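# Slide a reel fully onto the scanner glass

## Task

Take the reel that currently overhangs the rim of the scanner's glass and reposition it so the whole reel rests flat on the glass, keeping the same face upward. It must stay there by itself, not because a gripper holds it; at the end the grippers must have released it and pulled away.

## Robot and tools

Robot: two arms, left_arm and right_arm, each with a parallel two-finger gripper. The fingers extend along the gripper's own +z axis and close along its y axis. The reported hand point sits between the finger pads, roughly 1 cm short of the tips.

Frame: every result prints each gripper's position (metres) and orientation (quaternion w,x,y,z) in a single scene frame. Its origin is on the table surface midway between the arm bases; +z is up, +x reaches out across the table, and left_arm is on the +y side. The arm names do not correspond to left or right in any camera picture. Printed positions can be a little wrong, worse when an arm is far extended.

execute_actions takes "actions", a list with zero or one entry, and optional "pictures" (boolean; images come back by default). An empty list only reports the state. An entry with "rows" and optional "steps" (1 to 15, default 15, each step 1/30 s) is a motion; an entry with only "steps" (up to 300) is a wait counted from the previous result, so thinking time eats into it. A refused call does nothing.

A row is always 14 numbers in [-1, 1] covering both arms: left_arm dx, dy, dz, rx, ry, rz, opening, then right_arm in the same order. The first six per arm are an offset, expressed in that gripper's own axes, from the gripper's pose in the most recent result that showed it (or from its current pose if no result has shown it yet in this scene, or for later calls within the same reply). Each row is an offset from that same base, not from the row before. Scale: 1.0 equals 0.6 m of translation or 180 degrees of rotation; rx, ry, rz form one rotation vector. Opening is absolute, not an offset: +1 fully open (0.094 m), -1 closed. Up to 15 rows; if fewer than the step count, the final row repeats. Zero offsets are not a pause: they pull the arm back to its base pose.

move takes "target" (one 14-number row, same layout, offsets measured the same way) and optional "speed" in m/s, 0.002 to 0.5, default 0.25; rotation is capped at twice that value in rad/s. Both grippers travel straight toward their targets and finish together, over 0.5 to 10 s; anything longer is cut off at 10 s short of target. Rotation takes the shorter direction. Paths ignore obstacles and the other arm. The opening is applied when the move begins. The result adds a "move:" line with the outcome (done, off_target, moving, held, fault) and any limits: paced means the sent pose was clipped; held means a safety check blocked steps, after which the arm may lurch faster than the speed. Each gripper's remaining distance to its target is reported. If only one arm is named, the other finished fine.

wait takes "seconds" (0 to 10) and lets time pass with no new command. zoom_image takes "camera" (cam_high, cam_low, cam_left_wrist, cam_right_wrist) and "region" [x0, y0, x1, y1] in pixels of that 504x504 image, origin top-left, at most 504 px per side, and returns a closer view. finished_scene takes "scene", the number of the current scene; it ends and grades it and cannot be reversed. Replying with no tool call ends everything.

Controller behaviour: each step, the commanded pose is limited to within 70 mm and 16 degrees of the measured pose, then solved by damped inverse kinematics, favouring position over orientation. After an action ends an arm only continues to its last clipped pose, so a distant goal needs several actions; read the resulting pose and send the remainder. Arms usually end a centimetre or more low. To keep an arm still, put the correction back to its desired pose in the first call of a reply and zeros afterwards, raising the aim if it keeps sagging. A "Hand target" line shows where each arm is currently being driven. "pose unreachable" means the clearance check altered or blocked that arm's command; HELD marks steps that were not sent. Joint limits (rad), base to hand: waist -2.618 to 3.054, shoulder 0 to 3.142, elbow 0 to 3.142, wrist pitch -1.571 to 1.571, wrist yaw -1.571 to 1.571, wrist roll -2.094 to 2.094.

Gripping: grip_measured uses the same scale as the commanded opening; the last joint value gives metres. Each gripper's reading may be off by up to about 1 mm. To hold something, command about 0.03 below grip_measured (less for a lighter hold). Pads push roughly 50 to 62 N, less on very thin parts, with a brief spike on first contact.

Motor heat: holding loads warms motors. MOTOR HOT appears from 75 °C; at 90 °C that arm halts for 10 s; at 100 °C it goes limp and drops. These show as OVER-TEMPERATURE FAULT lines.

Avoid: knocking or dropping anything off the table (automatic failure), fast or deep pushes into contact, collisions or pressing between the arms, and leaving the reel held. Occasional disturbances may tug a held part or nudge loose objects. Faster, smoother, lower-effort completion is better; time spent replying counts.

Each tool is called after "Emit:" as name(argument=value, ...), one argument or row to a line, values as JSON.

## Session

Emit:
execute_actions(
  actions=[],
)

Scene clock: 0.00 s of 4800.00 s.
left_arm: end_effector_position=(+0.1509, +0.3926, +0.1101) grip_measured=+1.000 end_effector_quat_wxyz=(-0.134, +0.000, +0.968, +0.212) | right_arm: end_effector_position=(+0.2866, -0.5282, +0.2021) grip_measured=+1.000 end_effector_quat_wxyz=(+0.164, +0.672, +0.441, +0.571)
Joint positions: left_arm=[ 0.33   1.378  0.966 -1.357 -0.471  0.148  0.094] | right_arm=[-1.231  1.886  1.437 -0.66  -1.237  1.196  0.094]
Joint velocities: left_arm=[-0.017  0.007 -0.007 -0.051 -0.037  0.007  0.   ] | right_arm=[-0.027 -0.022 -0.002  0.007  0.022 -0.081  0.   ]
Hand target (left_arm): +0.155, +0.395, +0.114; -0.122, -0.005, +0.968, +0.218
Hand target (right_arm): +0.287, -0.527, +0.212; +0.171, +0.662, +0.447, +0.577

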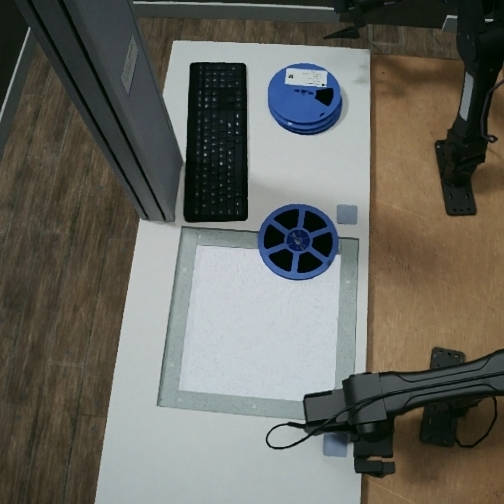

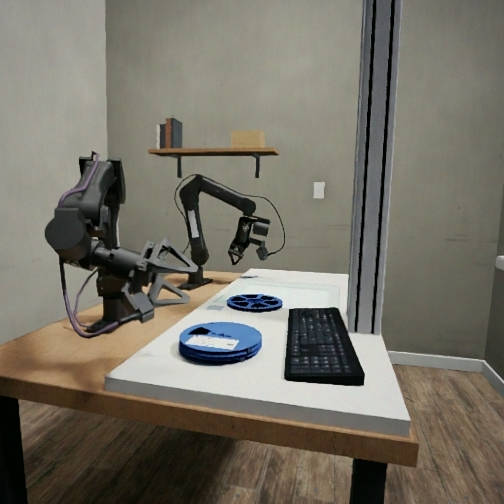

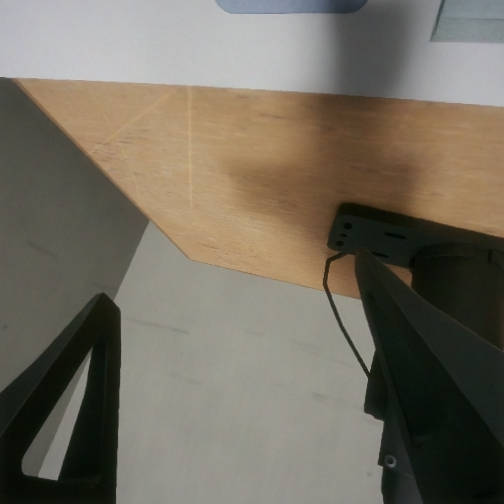

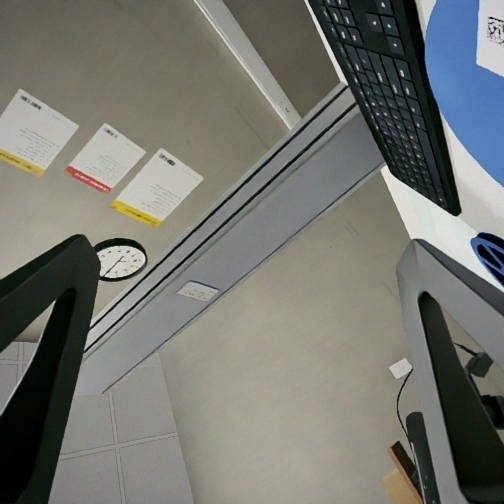

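Emit:
move(
  target=[-0.1672, -0.8622, -0.416, 0.0122, -0.1871, 0.5853, 1, 0.0118, 0.0111, -0.0036, -0.0035, 0.0049, -0.0073, 1],
  speed=0.35,
)

Scene clock: 29.87 s of 4800.00 s.
left_arm: end_effector_position=(+0.2858, -0.1693, +0.0775) grip_measured=+1.000 end_effector_quat_wxyz=(+0.079, +0.803, +0.591, -0.003) | right_arm: end_effector_position=(+0.2865, -0.5287, +0.2013) grip_measured=+1.000 end_effector_quat_wxyz=(+0.164, +0.674, +0.441, +0.569)
Joint positions: left_arm=[-0.868  2.701  2.832 -1.543 -0.004  0.871  0.094] | right_arm=[-1.231  1.886  1.437 -0.66  -1.231  1.196  0.094]
Joint velocities: left_arm=[-0.007  0.002  0.017 -0.051 -0.081  0.066  0.   ] | right_arm=[ 0.002  0.002  0.002 -0.037  0.007 -0.007  0.   ]
Hand target (left_arm): +0.281, -0.175, +0.087; +0.089, +0.807, +0.584, -0.012
Hand target (right_arm): +0.287, -0.527, +0.212; +0.171, +0.662, +0.447, +0.577
Off the commanded pose (left_arm): 0.013 m, 9 deg.
Off the commanded pose (right_arm): 0.011 m, 2 deg.
elbow stopped short (left arm): the move would have taken joint 3 (elbow) straighter than the controller allows; a more bent joint 3 avoids this.
After step 90, 23.50 s passed at rest.
move: off_target (left_arm, right_arm)

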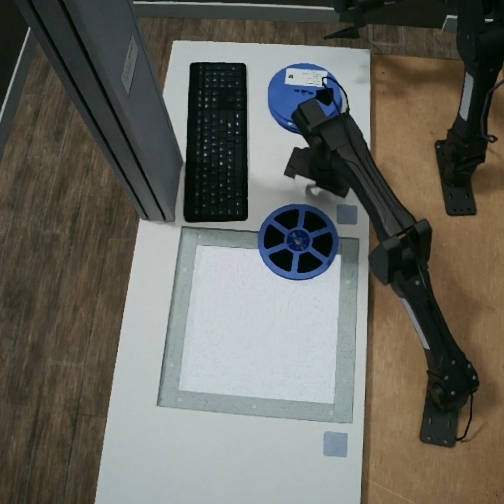

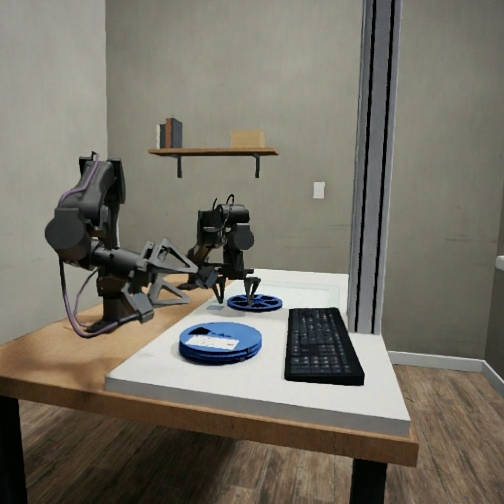

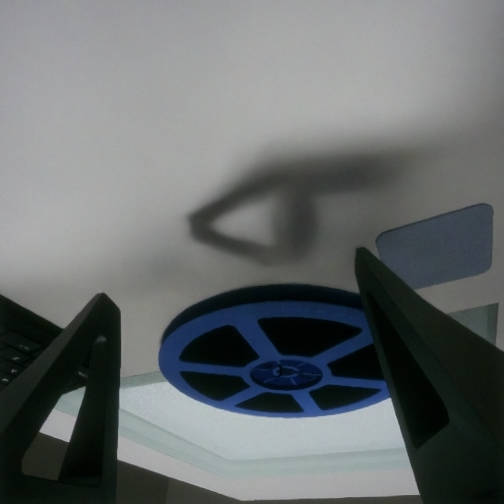

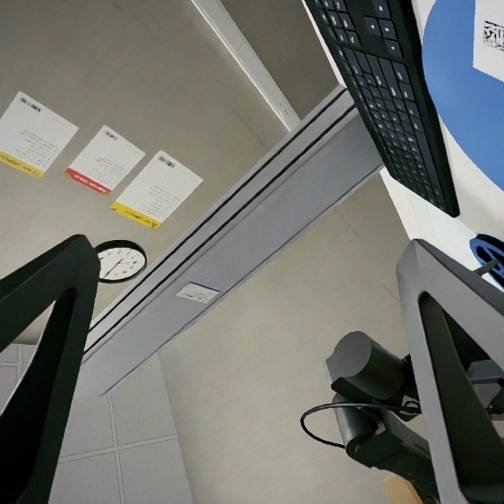

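Emit:
move(
  target=[0.0456, -0.0261, 0.015, 0.0396, 0.0312, 0.0038, 1, 0.0125, 0.0118, -0.0036, -0.004, 0.0055, -0.008, 1],
  speed=0.06,
)

Scene clock: 59.97 s of 4800.00 s.
left_arm: end_effector_position=(+0.2770, -0.1433, +0.0467) grip_measured=+1.000 end_effector_quat_wxyz=(+0.009, +0.810, +0.586, +0.002) | right_arm: end_effector_position=(+0.2864, -0.5290, +0.2008) grip_measured=+1.000 end_effector_quat_wxyz=(+0.165, +0.675, +0.442, +0.568)
Joint positions: left_arm=[-0.855  2.685  2.684 -1.552 -0.005  0.899  0.094] | right_arm=[-1.231  1.886  1.437 -0.66  -1.228  1.196  0.094]
Joint velocities: left_arm=[ 0.002 -0.012  0.012 -0.051 -0.037 -0.095  0.   ] | right_arm=[-0.002 -0.007 -0.012  0.081 -0.095 -0.051  0.   ]
Hand target (left_arm): +0.280, -0.140, +0.064; +0.020, +0.809, +0.588, -0.001
Hand target (right_arm): +0.287, -0.527, +0.212; +0.172, +0.663, +0.447, +0.576
Off the commanded pose (left_arm): 0.018 m, 1 deg.
Off the commanded pose (right_arm): 0.011 m, 2 deg.
joint sent to its limit (left arm) — the command would take joint 4 (wrist pitch) past its lower limit, so that joint was sent only as far as its limit.
After step 90, 25.43 s passed at rest.
move: off_target (left_arm, right_arm)

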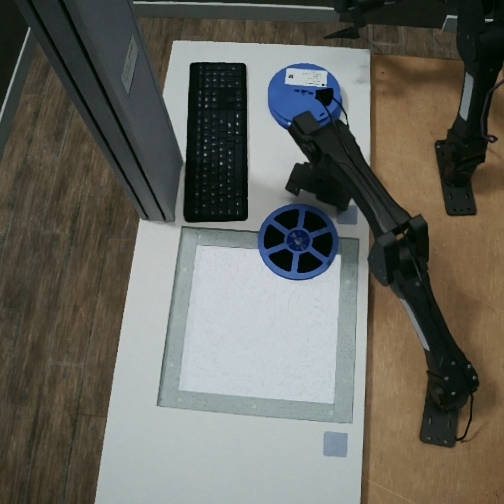

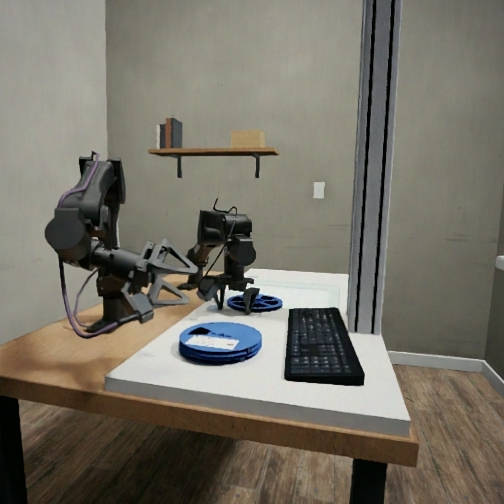

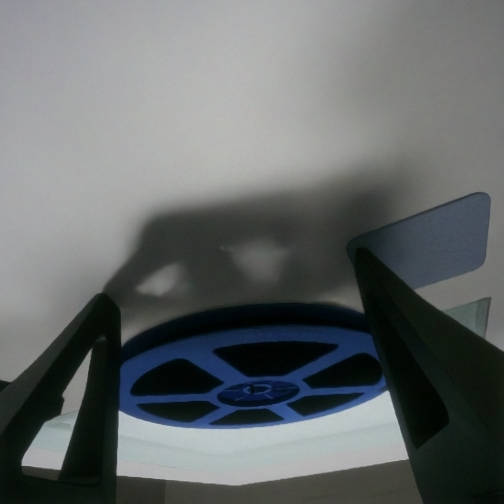

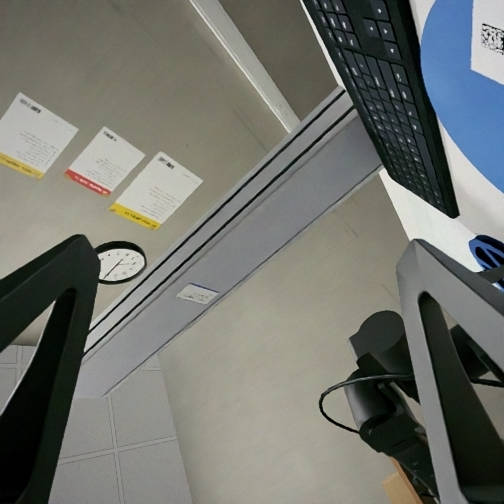

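Emit:
zoom_image(
  camera="cam_low",
  region=[180, 250, 300, 330],
)

Emit:
zoom_image(
  camera="cam_left_wrist",
  region=[60, 200, 440, 440],
)

Region (180, 250, 300, 330) of cam_low's 504x504 image, scaled by 4.200, with more detail than that image has.

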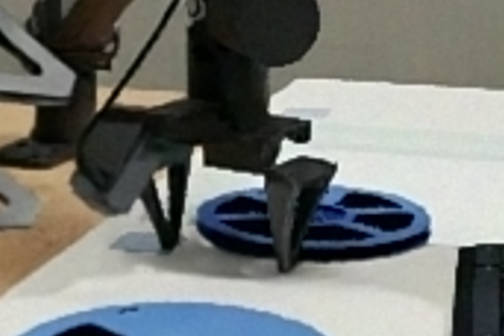

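Region (60, 200, 440, 440) of cam_left_wrist's 504x504 image, scaled by 1.326, with more detail than that image has; it fills the top 318 rows of this view, and the rest is white.

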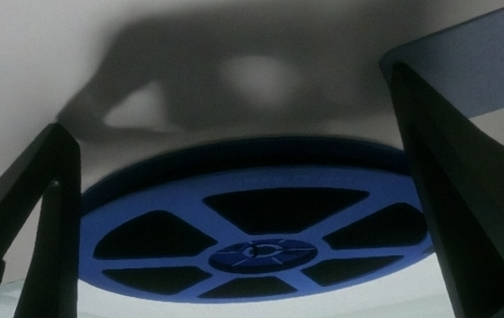

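Emit:
execute_actions(
  actions=[
    {"rows": [[0.008,0.003,-0.031,0,0,0,1,0.013,0.012,-0.0036,-0.004,0.0055,-0.008,1],[0.010,0.003,-0.034,0,0,0,1,0.013,0.012,-0.0036,-0.004,0.0055,-0.008,1],[0.012,0.003,-0.037,0,0,0,1,0.013,0.012,-0.0036,-0.004,0.0055,-0.008,1],[0.015,0.003,-0.040,0,0,0,1,0.013,0.012,-0.0036,-0.004,0.0055,-0.008,1],[0.018,0.003,-0.040,0,0,0,1,0.013,0.012,-0.0036,-0.004,0.0055,-0.008,1],[0.022,0.003,-0.040,0,0,0,1,0.013,0.012,-0.0036,-0.004,0.0055,-0.008,1],[0.026,0.003,-0.040,0,0,0,1,0.013,0.012,-0.0036,-0.004,0.0055,-0.008,1],[0.030,0.003,-0.040,0,0,0,1,0.013,0.012,-0.0036,-0.004,0.0055,-0.008,1],[0.034,0.003,-0.040,0,0,0,1,0.013,0.012,-0.0036,-0.004,0.0055,-0.008,1],[0.038,0.003,-0.040,0,0,0,1,0.013,0.012,-0.0036,-0.004,0.0055,-0.008,1],[0.042,0.003,-0.040,0,0,0,1,0.013,0.012,-0.0036,-0.004,0.0055,-0.008,1],[0.046,0.003,-0.040,0,0,0,1,0.013,0.012,-0.0036,-0.004,0.0055,-0.008,1],[0.050,0.003,-0.040,0,0,0,1,0.013,0.012,-0.0036,-0.004,0.0055,-0.008,1],[0.054,0.003,-0.040,0,0,0,1,0.013,0.012,-0.0036,-0.004,0.0055,-0.008,1],[0.058,0.003,-0.040,0,0,0,1,0.013,0.012,-0.0036,-0.004,0.0055,-0.008,1]], "steps": 15},
  ],
  pictures=false,
)

Emit:
execute_actions(
  actions=[
    {"steps": 12},
  ],
)

Emit:
zoom_image(
  camera="cam_low",
  region=[180, 250, 300, 330],
)

Scene clock: 77.23 s of 4800.00 s.
left_arm: end_effector_position=(+0.2819, -0.1160, +0.0544) grip_measured=+1.000 end_effector_quat_wxyz=(-0.013, +0.810, +0.587, +0.005) | right_arm: end_effector_position=(+0.2864, -0.5290, +0.2008) grip_measured=+1.000 end_effector_quat_wxyz=(+0.165, +0.675, +0.442, +0.568)
Joint positions: left_arm=[-0.817  2.593  2.539 -1.542 -0.009  0.935  0.094] | right_arm=[-1.231  1.886  1.437 -0.66  -1.228  1.196  0.094]
Joint velocities: left_arm=[ 0.134 -0.349 -0.667  0.168 -0.037  0.11   0.   ] | right_arm=[-0.017  0.002 -0.007 -0.066  0.007  0.007  0.   ]
Hand target (left_arm): +0.289, -0.111, +0.070; +0.005, +0.810, +0.587, +0.003
Hand target (right_arm): +0.287, -0.528, +0.211; +0.172, +0.664, +0.448, +0.574
Off the commanded pose (left_arm): 0.019 m, 3 deg.
Off the commanded pose (right_arm): 0.011 m, 2 deg.
Steps of this call (steps 1 to 90: nothing new was sent; then 13.77 s passed at rest; steps 91 to 105: all 15 steps of this action). Readings (end_effector_position):
91: left_arm (+0.2771, -0.1432, +0.0467) | right_arm (+0.2864, -0.5290, +0.2008)
92: left_arm (+0.2772, -0.1431, +0.0467) | right_arm (+0.2864, -0.5290, +0.2008)
94: left_arm (+0.2765, -0.1417, +0.0470) | right_arm (+0.2864, -0.5290, +0.2008)
98: left_arm (+0.2765, -0.1368, +0.0506) | right_arm (+0.2864, -0.5290, +0.2008)
105: the state above

Scene clock: 77.63 s of 4800.00 s.
left_arm: end_effector_position=(+0.2850, -0.1088, +0.0550) grip_measured=+1.000 end_effector_quat_wxyz=(-0.017, +0.810, +0.587, +0.005) | right_arm: end_effector_position=(+0.2864, -0.5290, +0.2008) grip_measured=+1.000 end_effector_quat_wxyz=(+0.165, +0.675, +0.442, +0.568)
Joint positions: left_arm=[-0.804  2.572  2.501 -1.533 -0.01   0.948  0.094] | right_arm=[-1.231  1.886  1.437 -0.66  -1.228  1.196  0.094]
Joint velocities: left_arm=[ 0.017 -0.002  0.007  0.007 -0.051  0.037  0.   ] | right_arm=[-0.012 -0.007 -0.007 -0.066  0.007 -0.007  0.   ]
Hand target (left_arm): +0.289, -0.111, +0.070; +0.005, +0.810, +0.587, +0.003
Hand target (right_arm): +0.287, -0.528, +0.211; +0.172, +0.664, +0.448, +0.574
Off the commanded pose (left_arm): 0.016 m, 3 deg.
Off the commanded pose (right_arm): 0.011 m, 2 deg.
Steps of this call (steps 1 to 12: nothing new was sent). Readings (end_effector_position):
1: left_arm (+0.2824, -0.1128, +0.0546) | right_arm (+0.2864, -0.5290, +0.2008)
2: left_arm (+0.2828, -0.1106, +0.0548) | right_arm (+0.2864, -0.5290, +0.2008)
4: left_arm (+0.2843, -0.1088, +0.0555) | right_arm (+0.2864, -0.5290, +0.2008)
8: left_arm (+0.2849, -0.1087, +0.0551) | right_arm (+0.2864, -0.5290, +0.2008)
12: the state above

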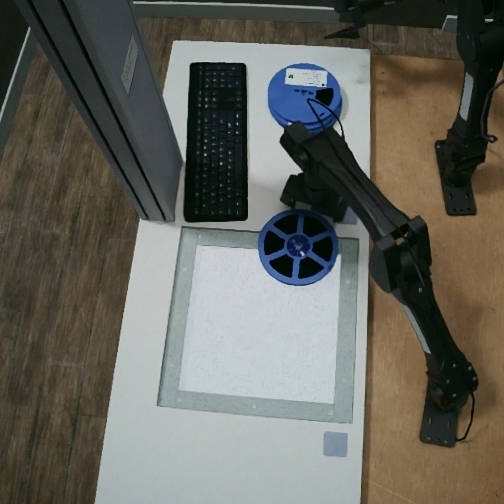

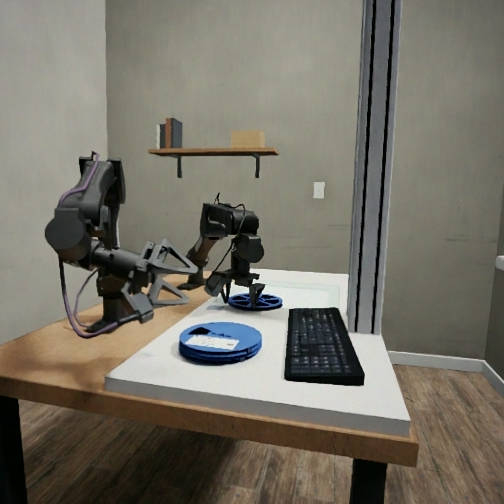

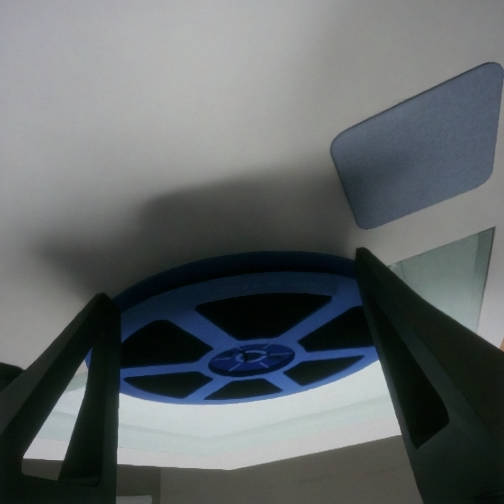

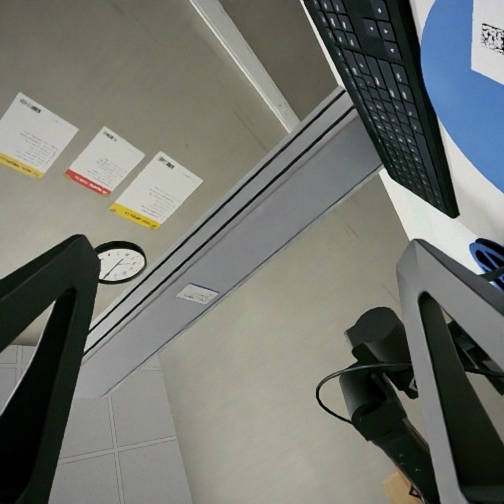

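Region (180, 250, 300, 330) of cam_low's 504x504 image, scaled by 4.200, with more detail than that image has.

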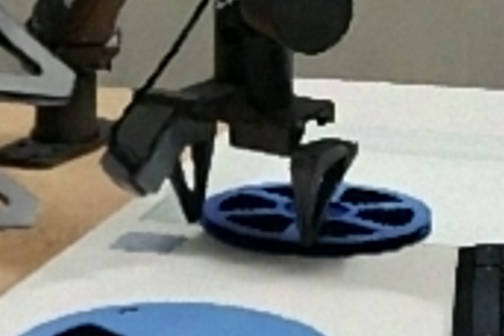

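Emit:
execute_actions(
  actions=[
    {"rows": [[0.0,0.0075,-0.0233,-0.0106,-0.0093,0,1,0.013,0.012,-0.0036,-0.004,0.0055,-0.008,1],[0.002,0.0076,-0.0217,-0.0106,-0.0093,0,1,0.013,0.012,-0.0036,-0.004,0.0055,-0.008,1],[0.005,0.0078,-0.0199,-0.0106,-0.0093,0,1,0.013,0.012,-0.0036,-0.004,0.0055,-0.008,1],[0.009,0.0081,-0.018,-0.0106,-0.0093,0,1,0.013,0.012,-0.0036,-0.004,0.0055,-0.008,1],[0.014,0.0085,-0.0171,-0.0106,-0.0093,0,1,0.013,0.012,-0.0036,-0.004,0.0055,-0.008,1],[0.020,0.0089,-0.0161,-0.0106,-0.0093,0,1,0.013,0.012,-0.0036,-0.004,0.0055,-0.008,1],[0.026,0.0093,-0.0151,-0.0106,-0.0093,0,1,0.013,0.012,-0.0036,-0.004,0.0055,-0.008,1],[0.033,0.0098,-0.0141,-0.0106,-0.0093,0,1,0.013,0.012,-0.0036,-0.004,0.0055,-0.008,1],[0.040,0.0103,-0.0131,-0.0106,-0.0093,0,1,0.013,0.012,-0.0036,-0.004,0.0055,-0.008,1],[0.047,0.0108,-0.012,-0.0106,-0.0093,0,1,0.013,0.012,-0.0036,-0.004,0.0055,-0.008,1],[0.054,0.0113,-0.0112,-0.0106,-0.0093,0,1,0.013,0.012,-0.0036,-0.004,0.0055,-0.008,1],[0.061,0.0118,-0.0103,-0.0106,-0.0093,0,1,0.013,0.012,-0.0036,-0.004,0.0055,-0.008,1],[0.068,0.0123,-0.0094,-0.0106,-0.0093,0,1,0.013,0.012,-0.0036,-0.004,0.0055,-0.008,1],[0.075,0.0128,-0.0086,-0.0106,-0.0093,0,1,0.013,0.012,-0.0036,-0.004,0.0055,-0.008,1],[0.082,0.0132,-0.0077,-0.0106,-0.0093,0,1,0.013,0.012,-0.0036,-0.004,0.0055,-0.008,1]], "steps": 15},
  ],
  pictures=false,
)

Emit:
execute_actions(
  actions=[
    {"steps": 12},
  ],
)

Emit:
zoom_image(
  camera="cam_low",
  region=[180, 250, 300, 330],
)

Scene clock: 100.37 s of 4800.00 s.
left_arm: end_effector_position=(+0.2944, -0.0712, +0.0485) grip_measured=+1.000 end_effector_quat_wxyz=(-0.025, +0.808, +0.588, +0.003) | right_arm: end_effector_position=(+0.2864, -0.5290, +0.2008) grip_measured=+1.000 end_effector_quat_wxyz=(+0.165, +0.675, +0.442, +0.568)
Joint positions: left_arm=[-0.739  2.425  2.203 -1.398 -0.01   1.01   0.094] | right_arm=[-1.231  1.886  1.437 -0.66  -1.228  1.196  0.094]
Joint velocities: left_arm=[ 0.276 -0.349 -0.652  0.212  0.037  0.198  0.   ] | right_arm=[ 0.002 -0.017 -0.002  0.022  0.022  0.022  0.   ]
Hand target (left_arm): +0.307, -0.064, +0.061; +0.001, +0.810, +0.587, +0.005
Hand target (right_arm): +0.287, -0.528, +0.211; +0.172, +0.664, +0.448, +0.574
Off the commanded pose (left_arm): 0.019 m, 3 deg.
Off the commanded pose (right_arm): 0.011 m, 2 deg.
Steps of this call (steps 1 to 90: nothing new was sent; then 19.23 s passed at rest; steps 91 to 105: all 15 steps of this action). Readings (end_effector_position):
91: left_arm (+0.2850, -0.1089, +0.0550) | right_arm (+0.2864, -0.5290, +0.2008)
92: left_arm (+0.2850, -0.1088, +0.0546) | right_arm (+0.2864, -0.5290, +0.2008)
94: left_arm (+0.2845, -0.1080, +0.0532) | right_arm (+0.2864, -0.5290, +0.2008)
98: left_arm (+0.2838, -0.1016, +0.0505) | right_arm (+0.2864, -0.5290, +0.2008)
105: the state above

Scene clock: 100.77 s of 4800.00 s.
left_arm: end_effector_position=(+0.3036, -0.0601, +0.0479) grip_measured=+1.000 end_effector_quat_wxyz=(-0.023, +0.806, +0.591, +0.003) | right_arm: end_effector_position=(+0.2864, -0.5290, +0.2008) grip_measured=+1.000 end_effector_quat_wxyz=(+0.165, +0.675, +0.442, +0.568)
Joint positions: left_arm=[-0.708  2.406  2.166 -1.376 -0.01   1.034  0.094] | right_arm=[-1.231  1.886  1.437 -0.66  -1.228  1.196  0.094]
Joint velocities: left_arm=[ 0.012  0.002  0.007 -0.007 -0.037 -0.051  0.   ] | right_arm=[-0.002  0.002 -0.012  0.022  0.007  0.007  0.   ]
Hand target (left_arm): +0.307, -0.064, +0.061; +0.001, +0.810, +0.587, +0.005
Hand target (right_arm): +0.287, -0.528, +0.211; +0.172, +0.664, +0.448, +0.574
Off the commanded pose (left_arm): 0.014 m, 3 deg.
Off the commanded pose (right_arm): 0.011 m, 2 deg.
Steps of this call (steps 1 to 12: nothing new was sent). Readings (end_effector_position):
1: left_arm (+0.2963, -0.0667, +0.0485) | right_arm (+0.2864, -0.5290, +0.2008)
2: left_arm (+0.2984, -0.0632, +0.0487) | right_arm (+0.2864, -0.5290, +0.2008)
4: left_arm (+0.3020, -0.0595, +0.0487) | right_arm (+0.2864, -0.5290, +0.2008)
8: left_arm (+0.3034, -0.0597, +0.0480) | right_arm (+0.2864, -0.5290, +0.2008)
12: the state above

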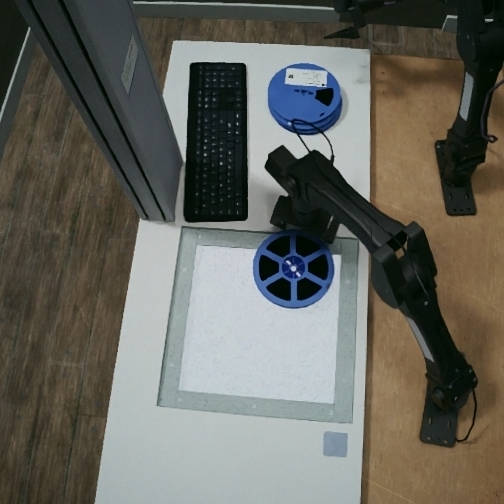

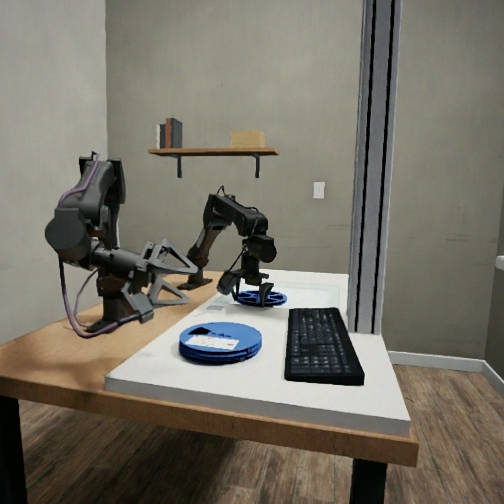

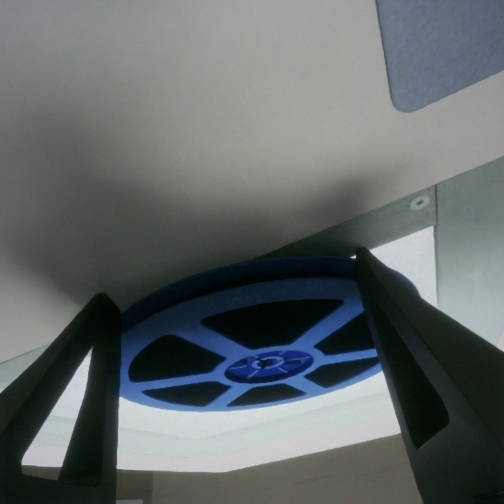

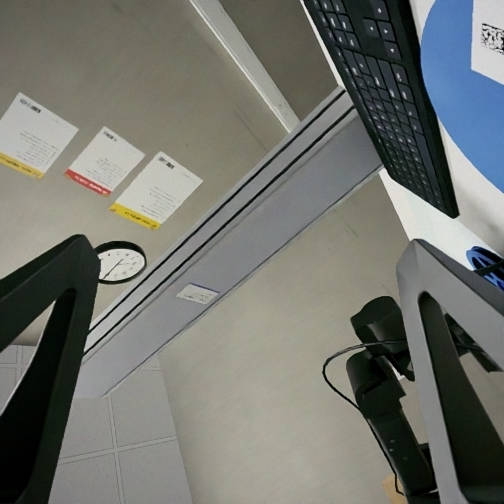

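Region (180, 250, 300, 330) of cam_low's 504x504 image, scaled by 4.200, with more detail than that image has.

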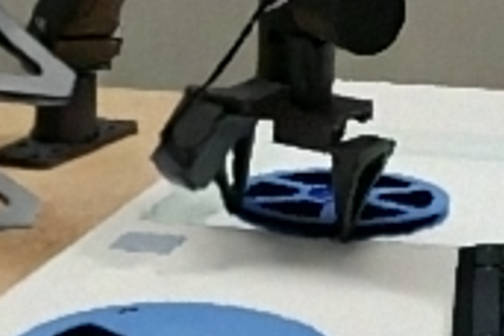

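Emit:
zoom_image(
  camera="cam_left_wrist",
  region=[60, 200, 460, 430],
)

Emit:
zoom_image(
  camera="cam_high",
  region=[230, 170, 370, 320],
)

Region (60, 200, 460, 430) of cam_left_wrist's 504x504 image, scaled by 1.260, with more detail than that image has; it fills the top 290 rows of this view, and the rest is white.

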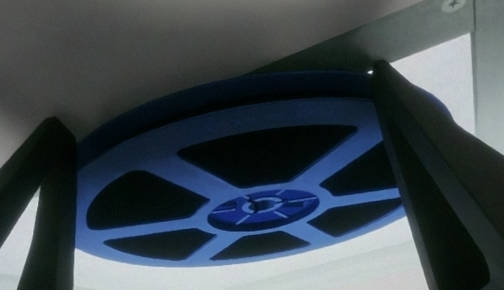

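Region (230, 170, 370, 320) of cam_high's 504x504 image, scaled by 3.360, with more detail than that image has; it fills the left 470 columns of this view, and the rest is white.

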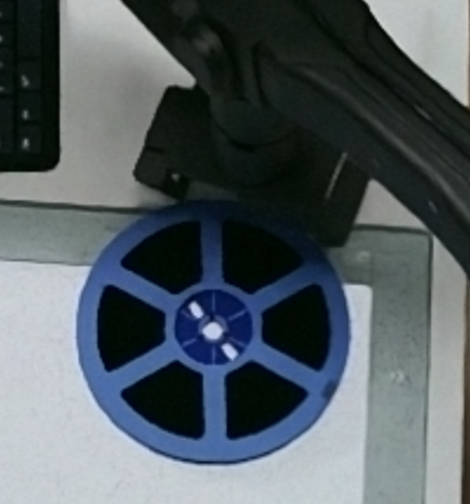

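Emit:
execute_actions(
  actions=[
    {"rows": [[-0.001,0.0067,-0.0216,-0.0131,-0.008,0.0035,1,0.013,0.012,-0.0036,-0.004,0.0055,-0.008,1],[0.004,0.0069,-0.0213,-0.0131,-0.008,0.0035,1,0.013,0.012,-0.0036,-0.004,0.0055,-0.008,1],[0.011,0.0073,-0.0209,-0.0131,-0.008,0.0035,1,0.013,0.012,-0.0036,-0.004,0.0055,-0.008,1],[0.019,0.0078,-0.0204,-0.0131,-0.008,0.0035,1,0.013,0.012,-0.0036,-0.004,0.0055,-0.008,1],[0.0275,0.0082,-0.0198,-0.0131,-0.008,0.0035,1,0.013,0.012,-0.0036,-0.004,0.0055,-0.008,1],[0.036,0.0087,-0.0192,-0.0131,-0.008,0.0035,1,0.013,0.012,-0.0036,-0.004,0.0055,-0.008,1],[0.0445,0.0092,-0.0187,-0.0131,-0.008,0.0035,1,0.013,0.012,-0.0036,-0.004,0.0055,-0.008,1],[0.053,0.0097,-0.0181,-0.0131,-0.008,0.0035,1,0.013,0.012,-0.0036,-0.004,0.0055,-0.008,1],[0.0615,0.0101,-0.0175,-0.0131,-0.008,0.0035,1,0.013,0.012,-0.0036,-0.004,0.0055,-0.008,1],[0.070,0.0106,-0.017,-0.0131,-0.008,0.0035,1,0.013,0.012,-0.0036,-0.004,0.0055,-0.008,1],[0.0785,0.0111,-0.0164,-0.0131,-0.008,0.0035,1,0.013,0.012,-0.0036,-0.004,0.0055,-0.008,1],[0.087,0.0116,-0.0158,-0.0131,-0.008,0.0035,1,0.013,0.012,-0.0036,-0.004,0.0055,-0.008,1],[0.0955,0.012,-0.0152,-0.0131,-0.008,0.0035,1,0.013,0.012,-0.0036,-0.004,0.0055,-0.008,1],[0.104,0.0125,-0.0147,-0.0131,-0.008,0.0035,1,0.013,0.012,-0.0036,-0.004,0.0055,-0.008,1],[0.1125,0.013,-0.0141,-0.0131,-0.008,0.0035,1,0.013,0.012,-0.0036,-0.004,0.0055,-0.008,1]], "steps": 15},
  ],
  pictures=false,
)

Emit:
execute_actions(
  actions=[
    {"rows": [[0.0305,0.0205,-0.0173,-0.012,-0.008,0.001,1,0.013,0.012,-0.0036,-0.004,0.0055,-0.008,1],[0.039,0.021,-0.0167,-0.012,-0.008,0.001,1,0.013,0.012,-0.0036,-0.004,0.0055,-0.008,1],[0.0475,0.0214,-0.0161,-0.012,-0.008,0.001,1,0.013,0.012,-0.0036,-0.004,0.0055,-0.008,1],[0.056,0.0219,-0.0155,-0.012,-0.008,0.001,1,0.013,0.012,-0.0036,-0.004,0.0055,-0.008,1],[0.0645,0.0224,-0.0149,-0.012,-0.008,0.001,1,0.013,0.012,-0.0036,-0.004,0.0055,-0.008,1],[0.073,0.0229,-0.0143,-0.012,-0.008,0.001,1,0.013,0.012,-0.0036,-0.004,0.0055,-0.008,1],[0.081,0.0233,-0.0138,-0.012,-0.008,0.001,1,0.013,0.012,-0.0036,-0.004,0.0055,-0.008,1],[0.0885,0.0237,-0.0133,-0.012,-0.008,0.001,1,0.013,0.012,-0.0036,-0.004,0.0055,-0.008,1],[0.095,0.0241,-0.0128,-0.012,-0.008,0.001,1,0.013,0.012,-0.0036,-0.004,0.0055,-0.008,1],[0.101,0.0244,-0.0124,-0.012,-0.008,0.001,1,0.013,0.012,-0.0036,-0.004,0.0055,-0.008,1],[0.106,0.0247,-0.012,-0.012,-0.008,0.001,1,0.013,0.012,-0.0036,-0.004,0.0055,-0.008,1],[0.110,0.0249,-0.0117,-0.012,-0.008,0.001,1,0.013,0.012,-0.0036,-0.004,0.0055,-0.008,1],[0.1135,0.0251,-0.0115,-0.012,-0.008,0.001,1,0.013,0.012,-0.0036,-0.004,0.0055,-0.008,1],[0.116,0.0252,-0.0113,-0.012,-0.008,0.001,1,0.013,0.012,-0.0036,-0.004,0.0055,-0.008,1],[0.1175,0.0253,-0.0112,-0.012,-0.008,0.001,1,0.013,0.012,-0.0036,-0.004,0.0055,-0.008,1]], "steps": 15},
  ],
  pictures=false,
)

Emit:
execute_actions(
  actions=[
    {"steps": 10},
  ],
)

Scene clock: 123.87 s of 4800.00 s.
left_arm: end_effector_position=(+0.3197, -0.0077, +0.0461) grip_measured=+1.000 end_effector_quat_wxyz=(-0.025, +0.804, +0.594, -0.000) | right_arm: end_effector_position=(+0.2864, -0.5290, +0.2008) grip_measured=+1.000 end_effector_quat_wxyz=(+0.165, +0.675, +0.442, +0.568)
Joint positions: left_arm=[-0.598  2.282  1.945 -1.282 -0.01   1.135  0.094] | right_arm=[-1.231  1.886  1.437 -0.66  -1.228  1.196  0.094]
Joint velocities: left_arm=[ 0.359 -0.232 -0.432  0.125  0.022  0.242  0.   ] | right_arm=[-0.012 -0.012 -0.017  0.022  0.007 -0.007  0.   ]
Hand target (left_arm): +0.331, +0.002, +0.059; -0.002, +0.809, +0.587, +0.007
Hand target (right_arm): +0.287, -0.528, +0.211; +0.172, +0.664, +0.448, +0.574
Off the commanded pose (left_arm): 0.019 m, 3 deg.
Off the commanded pose (right_arm): 0.011 m, 2 deg.
Steps of this call (steps 1 to 90: nothing new was sent; then 19.60 s passed at rest; steps 91 to 105: all 15 steps of this action). Readings (end_effector_position):
91: left_arm (+0.3036, -0.0601, +0.0476) | right_arm (+0.2864, -0.5290, +0.2008)
92: left_arm (+0.3034, -0.0599, +0.0473) | right_arm (+0.2864, -0.5290, +0.2008)
94: left_arm (+0.3023, -0.0583, +0.0467) | right_arm (+0.2864, -0.5290, +0.2008)
98: left_arm (+0.3031, -0.0469, +0.0465) | right_arm (+0.2864, -0.5290, +0.2008)
105: the state above

Scene clock: 124.37 s of 4800.00 s.
left_arm: end_effector_position=(+0.3488, +0.0507, +0.0456) grip_measured=+1.000 end_effector_quat_wxyz=(-0.020, +0.800, +0.600, -0.004) | right_arm: end_effector_position=(+0.2864, -0.5290, +0.2008) grip_measured=+1.000 end_effector_quat_wxyz=(+0.165, +0.675, +0.442, +0.568)
Joint positions: left_arm=[-0.446  2.22   1.84  -1.232 -0.006  1.273  0.094] | right_arm=[-1.231  1.886  1.437 -0.66  -1.228  1.196  0.094]
Joint velocities: left_arm=[ 0.125 -0.081 -0.09   0.007  0.007  0.183  0.   ] | right_arm=[-0.002  0.002 -0.007  0.007  0.037  0.022  0.   ]
Hand target (left_arm): +0.355, +0.055, +0.055; -0.003, +0.805, +0.593, +0.002
Hand target (right_arm): +0.287, -0.528, +0.211; +0.172, +0.664, +0.448, +0.574
Off the commanded pose (left_arm): 0.012 m, 2 deg.
Off the commanded pose (right_arm): 0.011 m, 2 deg.
Steps of this call (steps 1 to 15: all 15 steps of this action). Readings (end_effector_position):
1: left_arm (+0.3225, -0.0024, +0.0462) | right_arm (+0.2864, -0.5290, +0.2008)
2: left_arm (+0.3260, +0.0022, +0.0461) | right_arm (+0.2864, -0.5290, +0.2008)
4: left_arm (+0.3321, +0.0104, +0.0460) | right_arm (+0.2864, -0.5290, +0.2008)
8: left_arm (+0.3397, +0.0277, +0.0457) | right_arm (+0.2864, -0.5290, +0.2008)
15: the state above

Scene clock: 124.70 s of 4800.00 s.
left_arm: end_effector_position=(+0.3499, +0.0532, +0.0456) grip_measured=+1.000 end_effector_quat_wxyz=(-0.020, +0.803, +0.595, -0.005) | right_arm: end_effector_position=(+0.2864, -0.5290, +0.2008) grip_measured=+1.000 end_effector_quat_wxyz=(+0.165, +0.675, +0.442, +0.568)
Joint positions: left_arm=[-0.439  2.217  1.835 -1.229 -0.005  1.293  0.094] | right_arm=[-1.231  1.886  1.437 -0.66  -1.228  1.196  0.094]
Joint velocities: left_arm=[-0.007 -0.007 -0.012  0.022 -0.022  0.081  0.   ] | right_arm=[-0.012  0.007  0.012 -0.022 -0.066 -0.037  0.   ]
Hand target (left_arm): +0.355, +0.055, +0.055; -0.003, +0.805, +0.593, +0.002
Hand target (right_arm): +0.287, -0.528, +0.211; +0.172, +0.664, +0.448, +0.574
Off the commanded pose (left_arm): 0.010 m, 2 deg.
Off the commanded pose (right_arm): 0.011 m, 2 deg.
Steps of this call (steps 1 to 10: nothing new was sent). Readings (end_effector_position):
1: left_arm (+0.3494, +0.0522, +0.0456) | right_arm (+0.2864, -0.5290, +0.2008)
2: left_arm (+0.3499, +0.0531, +0.0457) | right_arm (+0.2864, -0.5290, +0.2008)
4: left_arm (+0.3500, +0.0534, +0.0456) | right_arm (+0.2864, -0.5290, +0.2008)
8: left_arm (+0.3500, +0.0532, +0.0456) | right_arm (+0.2864, -0.5290, +0.2008)
10: the state above

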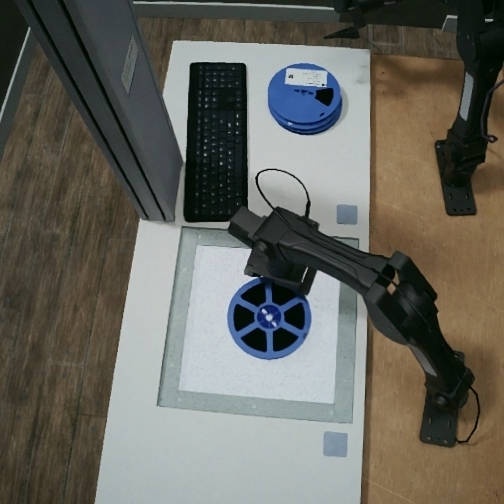

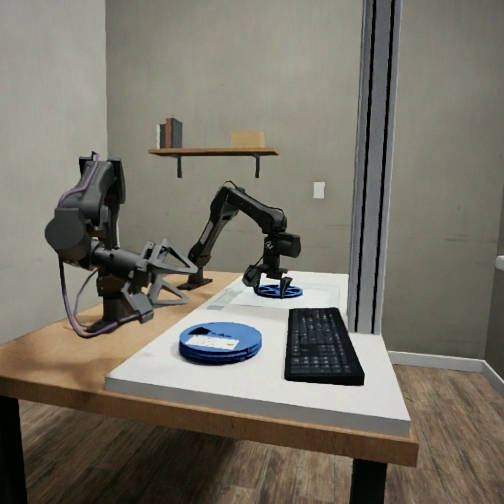

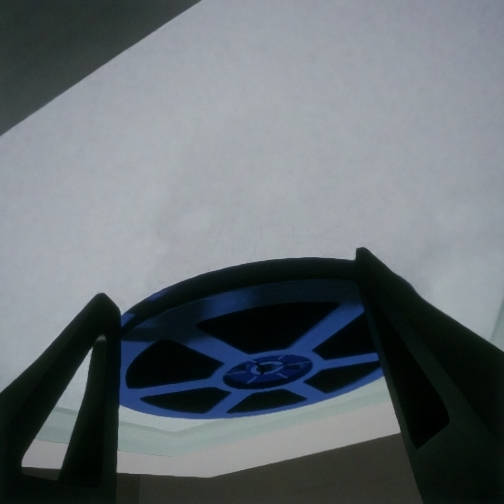

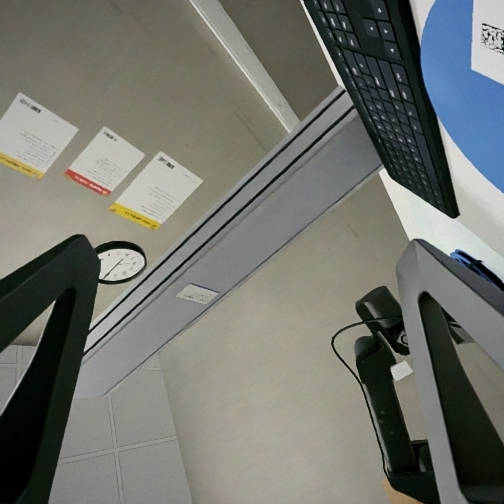

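Emit:
move(
  target=[-0.14, -0.08, -0.22, 0, 0, 0, 1, 0.013, 0.012, -0.0036, -0.004, 0.0055, -0.008, 1],
  speed=0.2,
)

Scene clock: 131.07 s of 4800.00 s.
left_arm: end_effector_position=(+0.2860, -0.0165, +0.1634) grip_measured=+1.000 end_effector_quat_wxyz=(+0.025, +0.806, +0.591, +0.007) | right_arm: end_effector_position=(+0.2863, -0.5294, +0.2003) grip_measured=+1.000 end_effector_quat_wxyz=(+0.165, +0.676, +0.442, +0.566)
Joint positions: left_arm=[-0.668  2.116  2.145 -1.548 -0.008  1.073  0.094] | right_arm=[-1.231  1.886  1.437 -0.66  -1.224  1.196  0.094]
Joint velocities: left_arm=[ 0.002  0.012  0.007 -0.037 -0.037  0.066  0.   ] | right_arm=[ 0.012  0.007  0.007  0.007 -0.081 -0.022  0.   ]
Hand target (left_arm): +0.283, -0.018, +0.177; +0.039, +0.804, +0.594, +0.002
Hand target (right_arm): +0.287, -0.528, +0.211; +0.172, +0.664, +0.448, +0.574
Off the commanded pose (left_arm): 0.015 m, 5 deg.
Off the commanded pose (right_arm): 0.011 m, 2 deg.
joint sent to its limit (left arm) — the command would take joint 4 (wrist pitch) past its lower limit, so that joint was sent only as far as its limit.
After step 90, 2.07 s passed at rest.
move: off_target (left_arm, right_arm)

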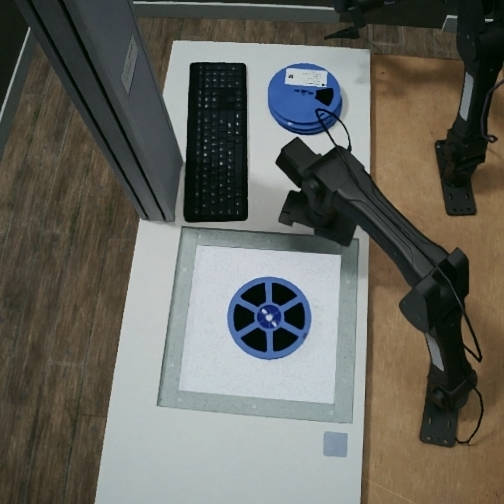

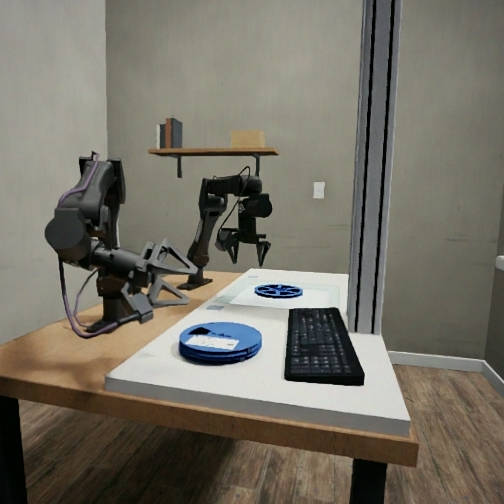

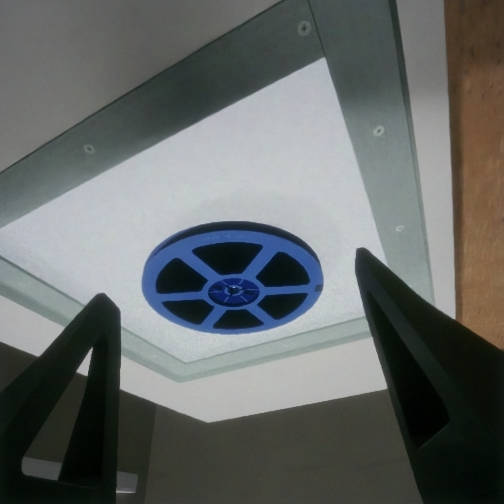

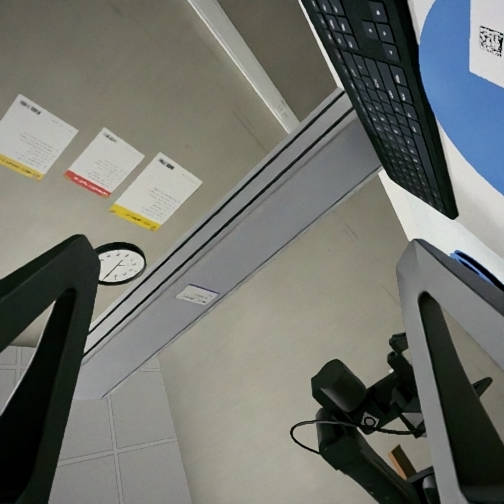

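The reel is flat and fully on the glass, and the arm is clear.

Emit:
finished_scene(
  scene=2,
)

The scene is finished: the task was done.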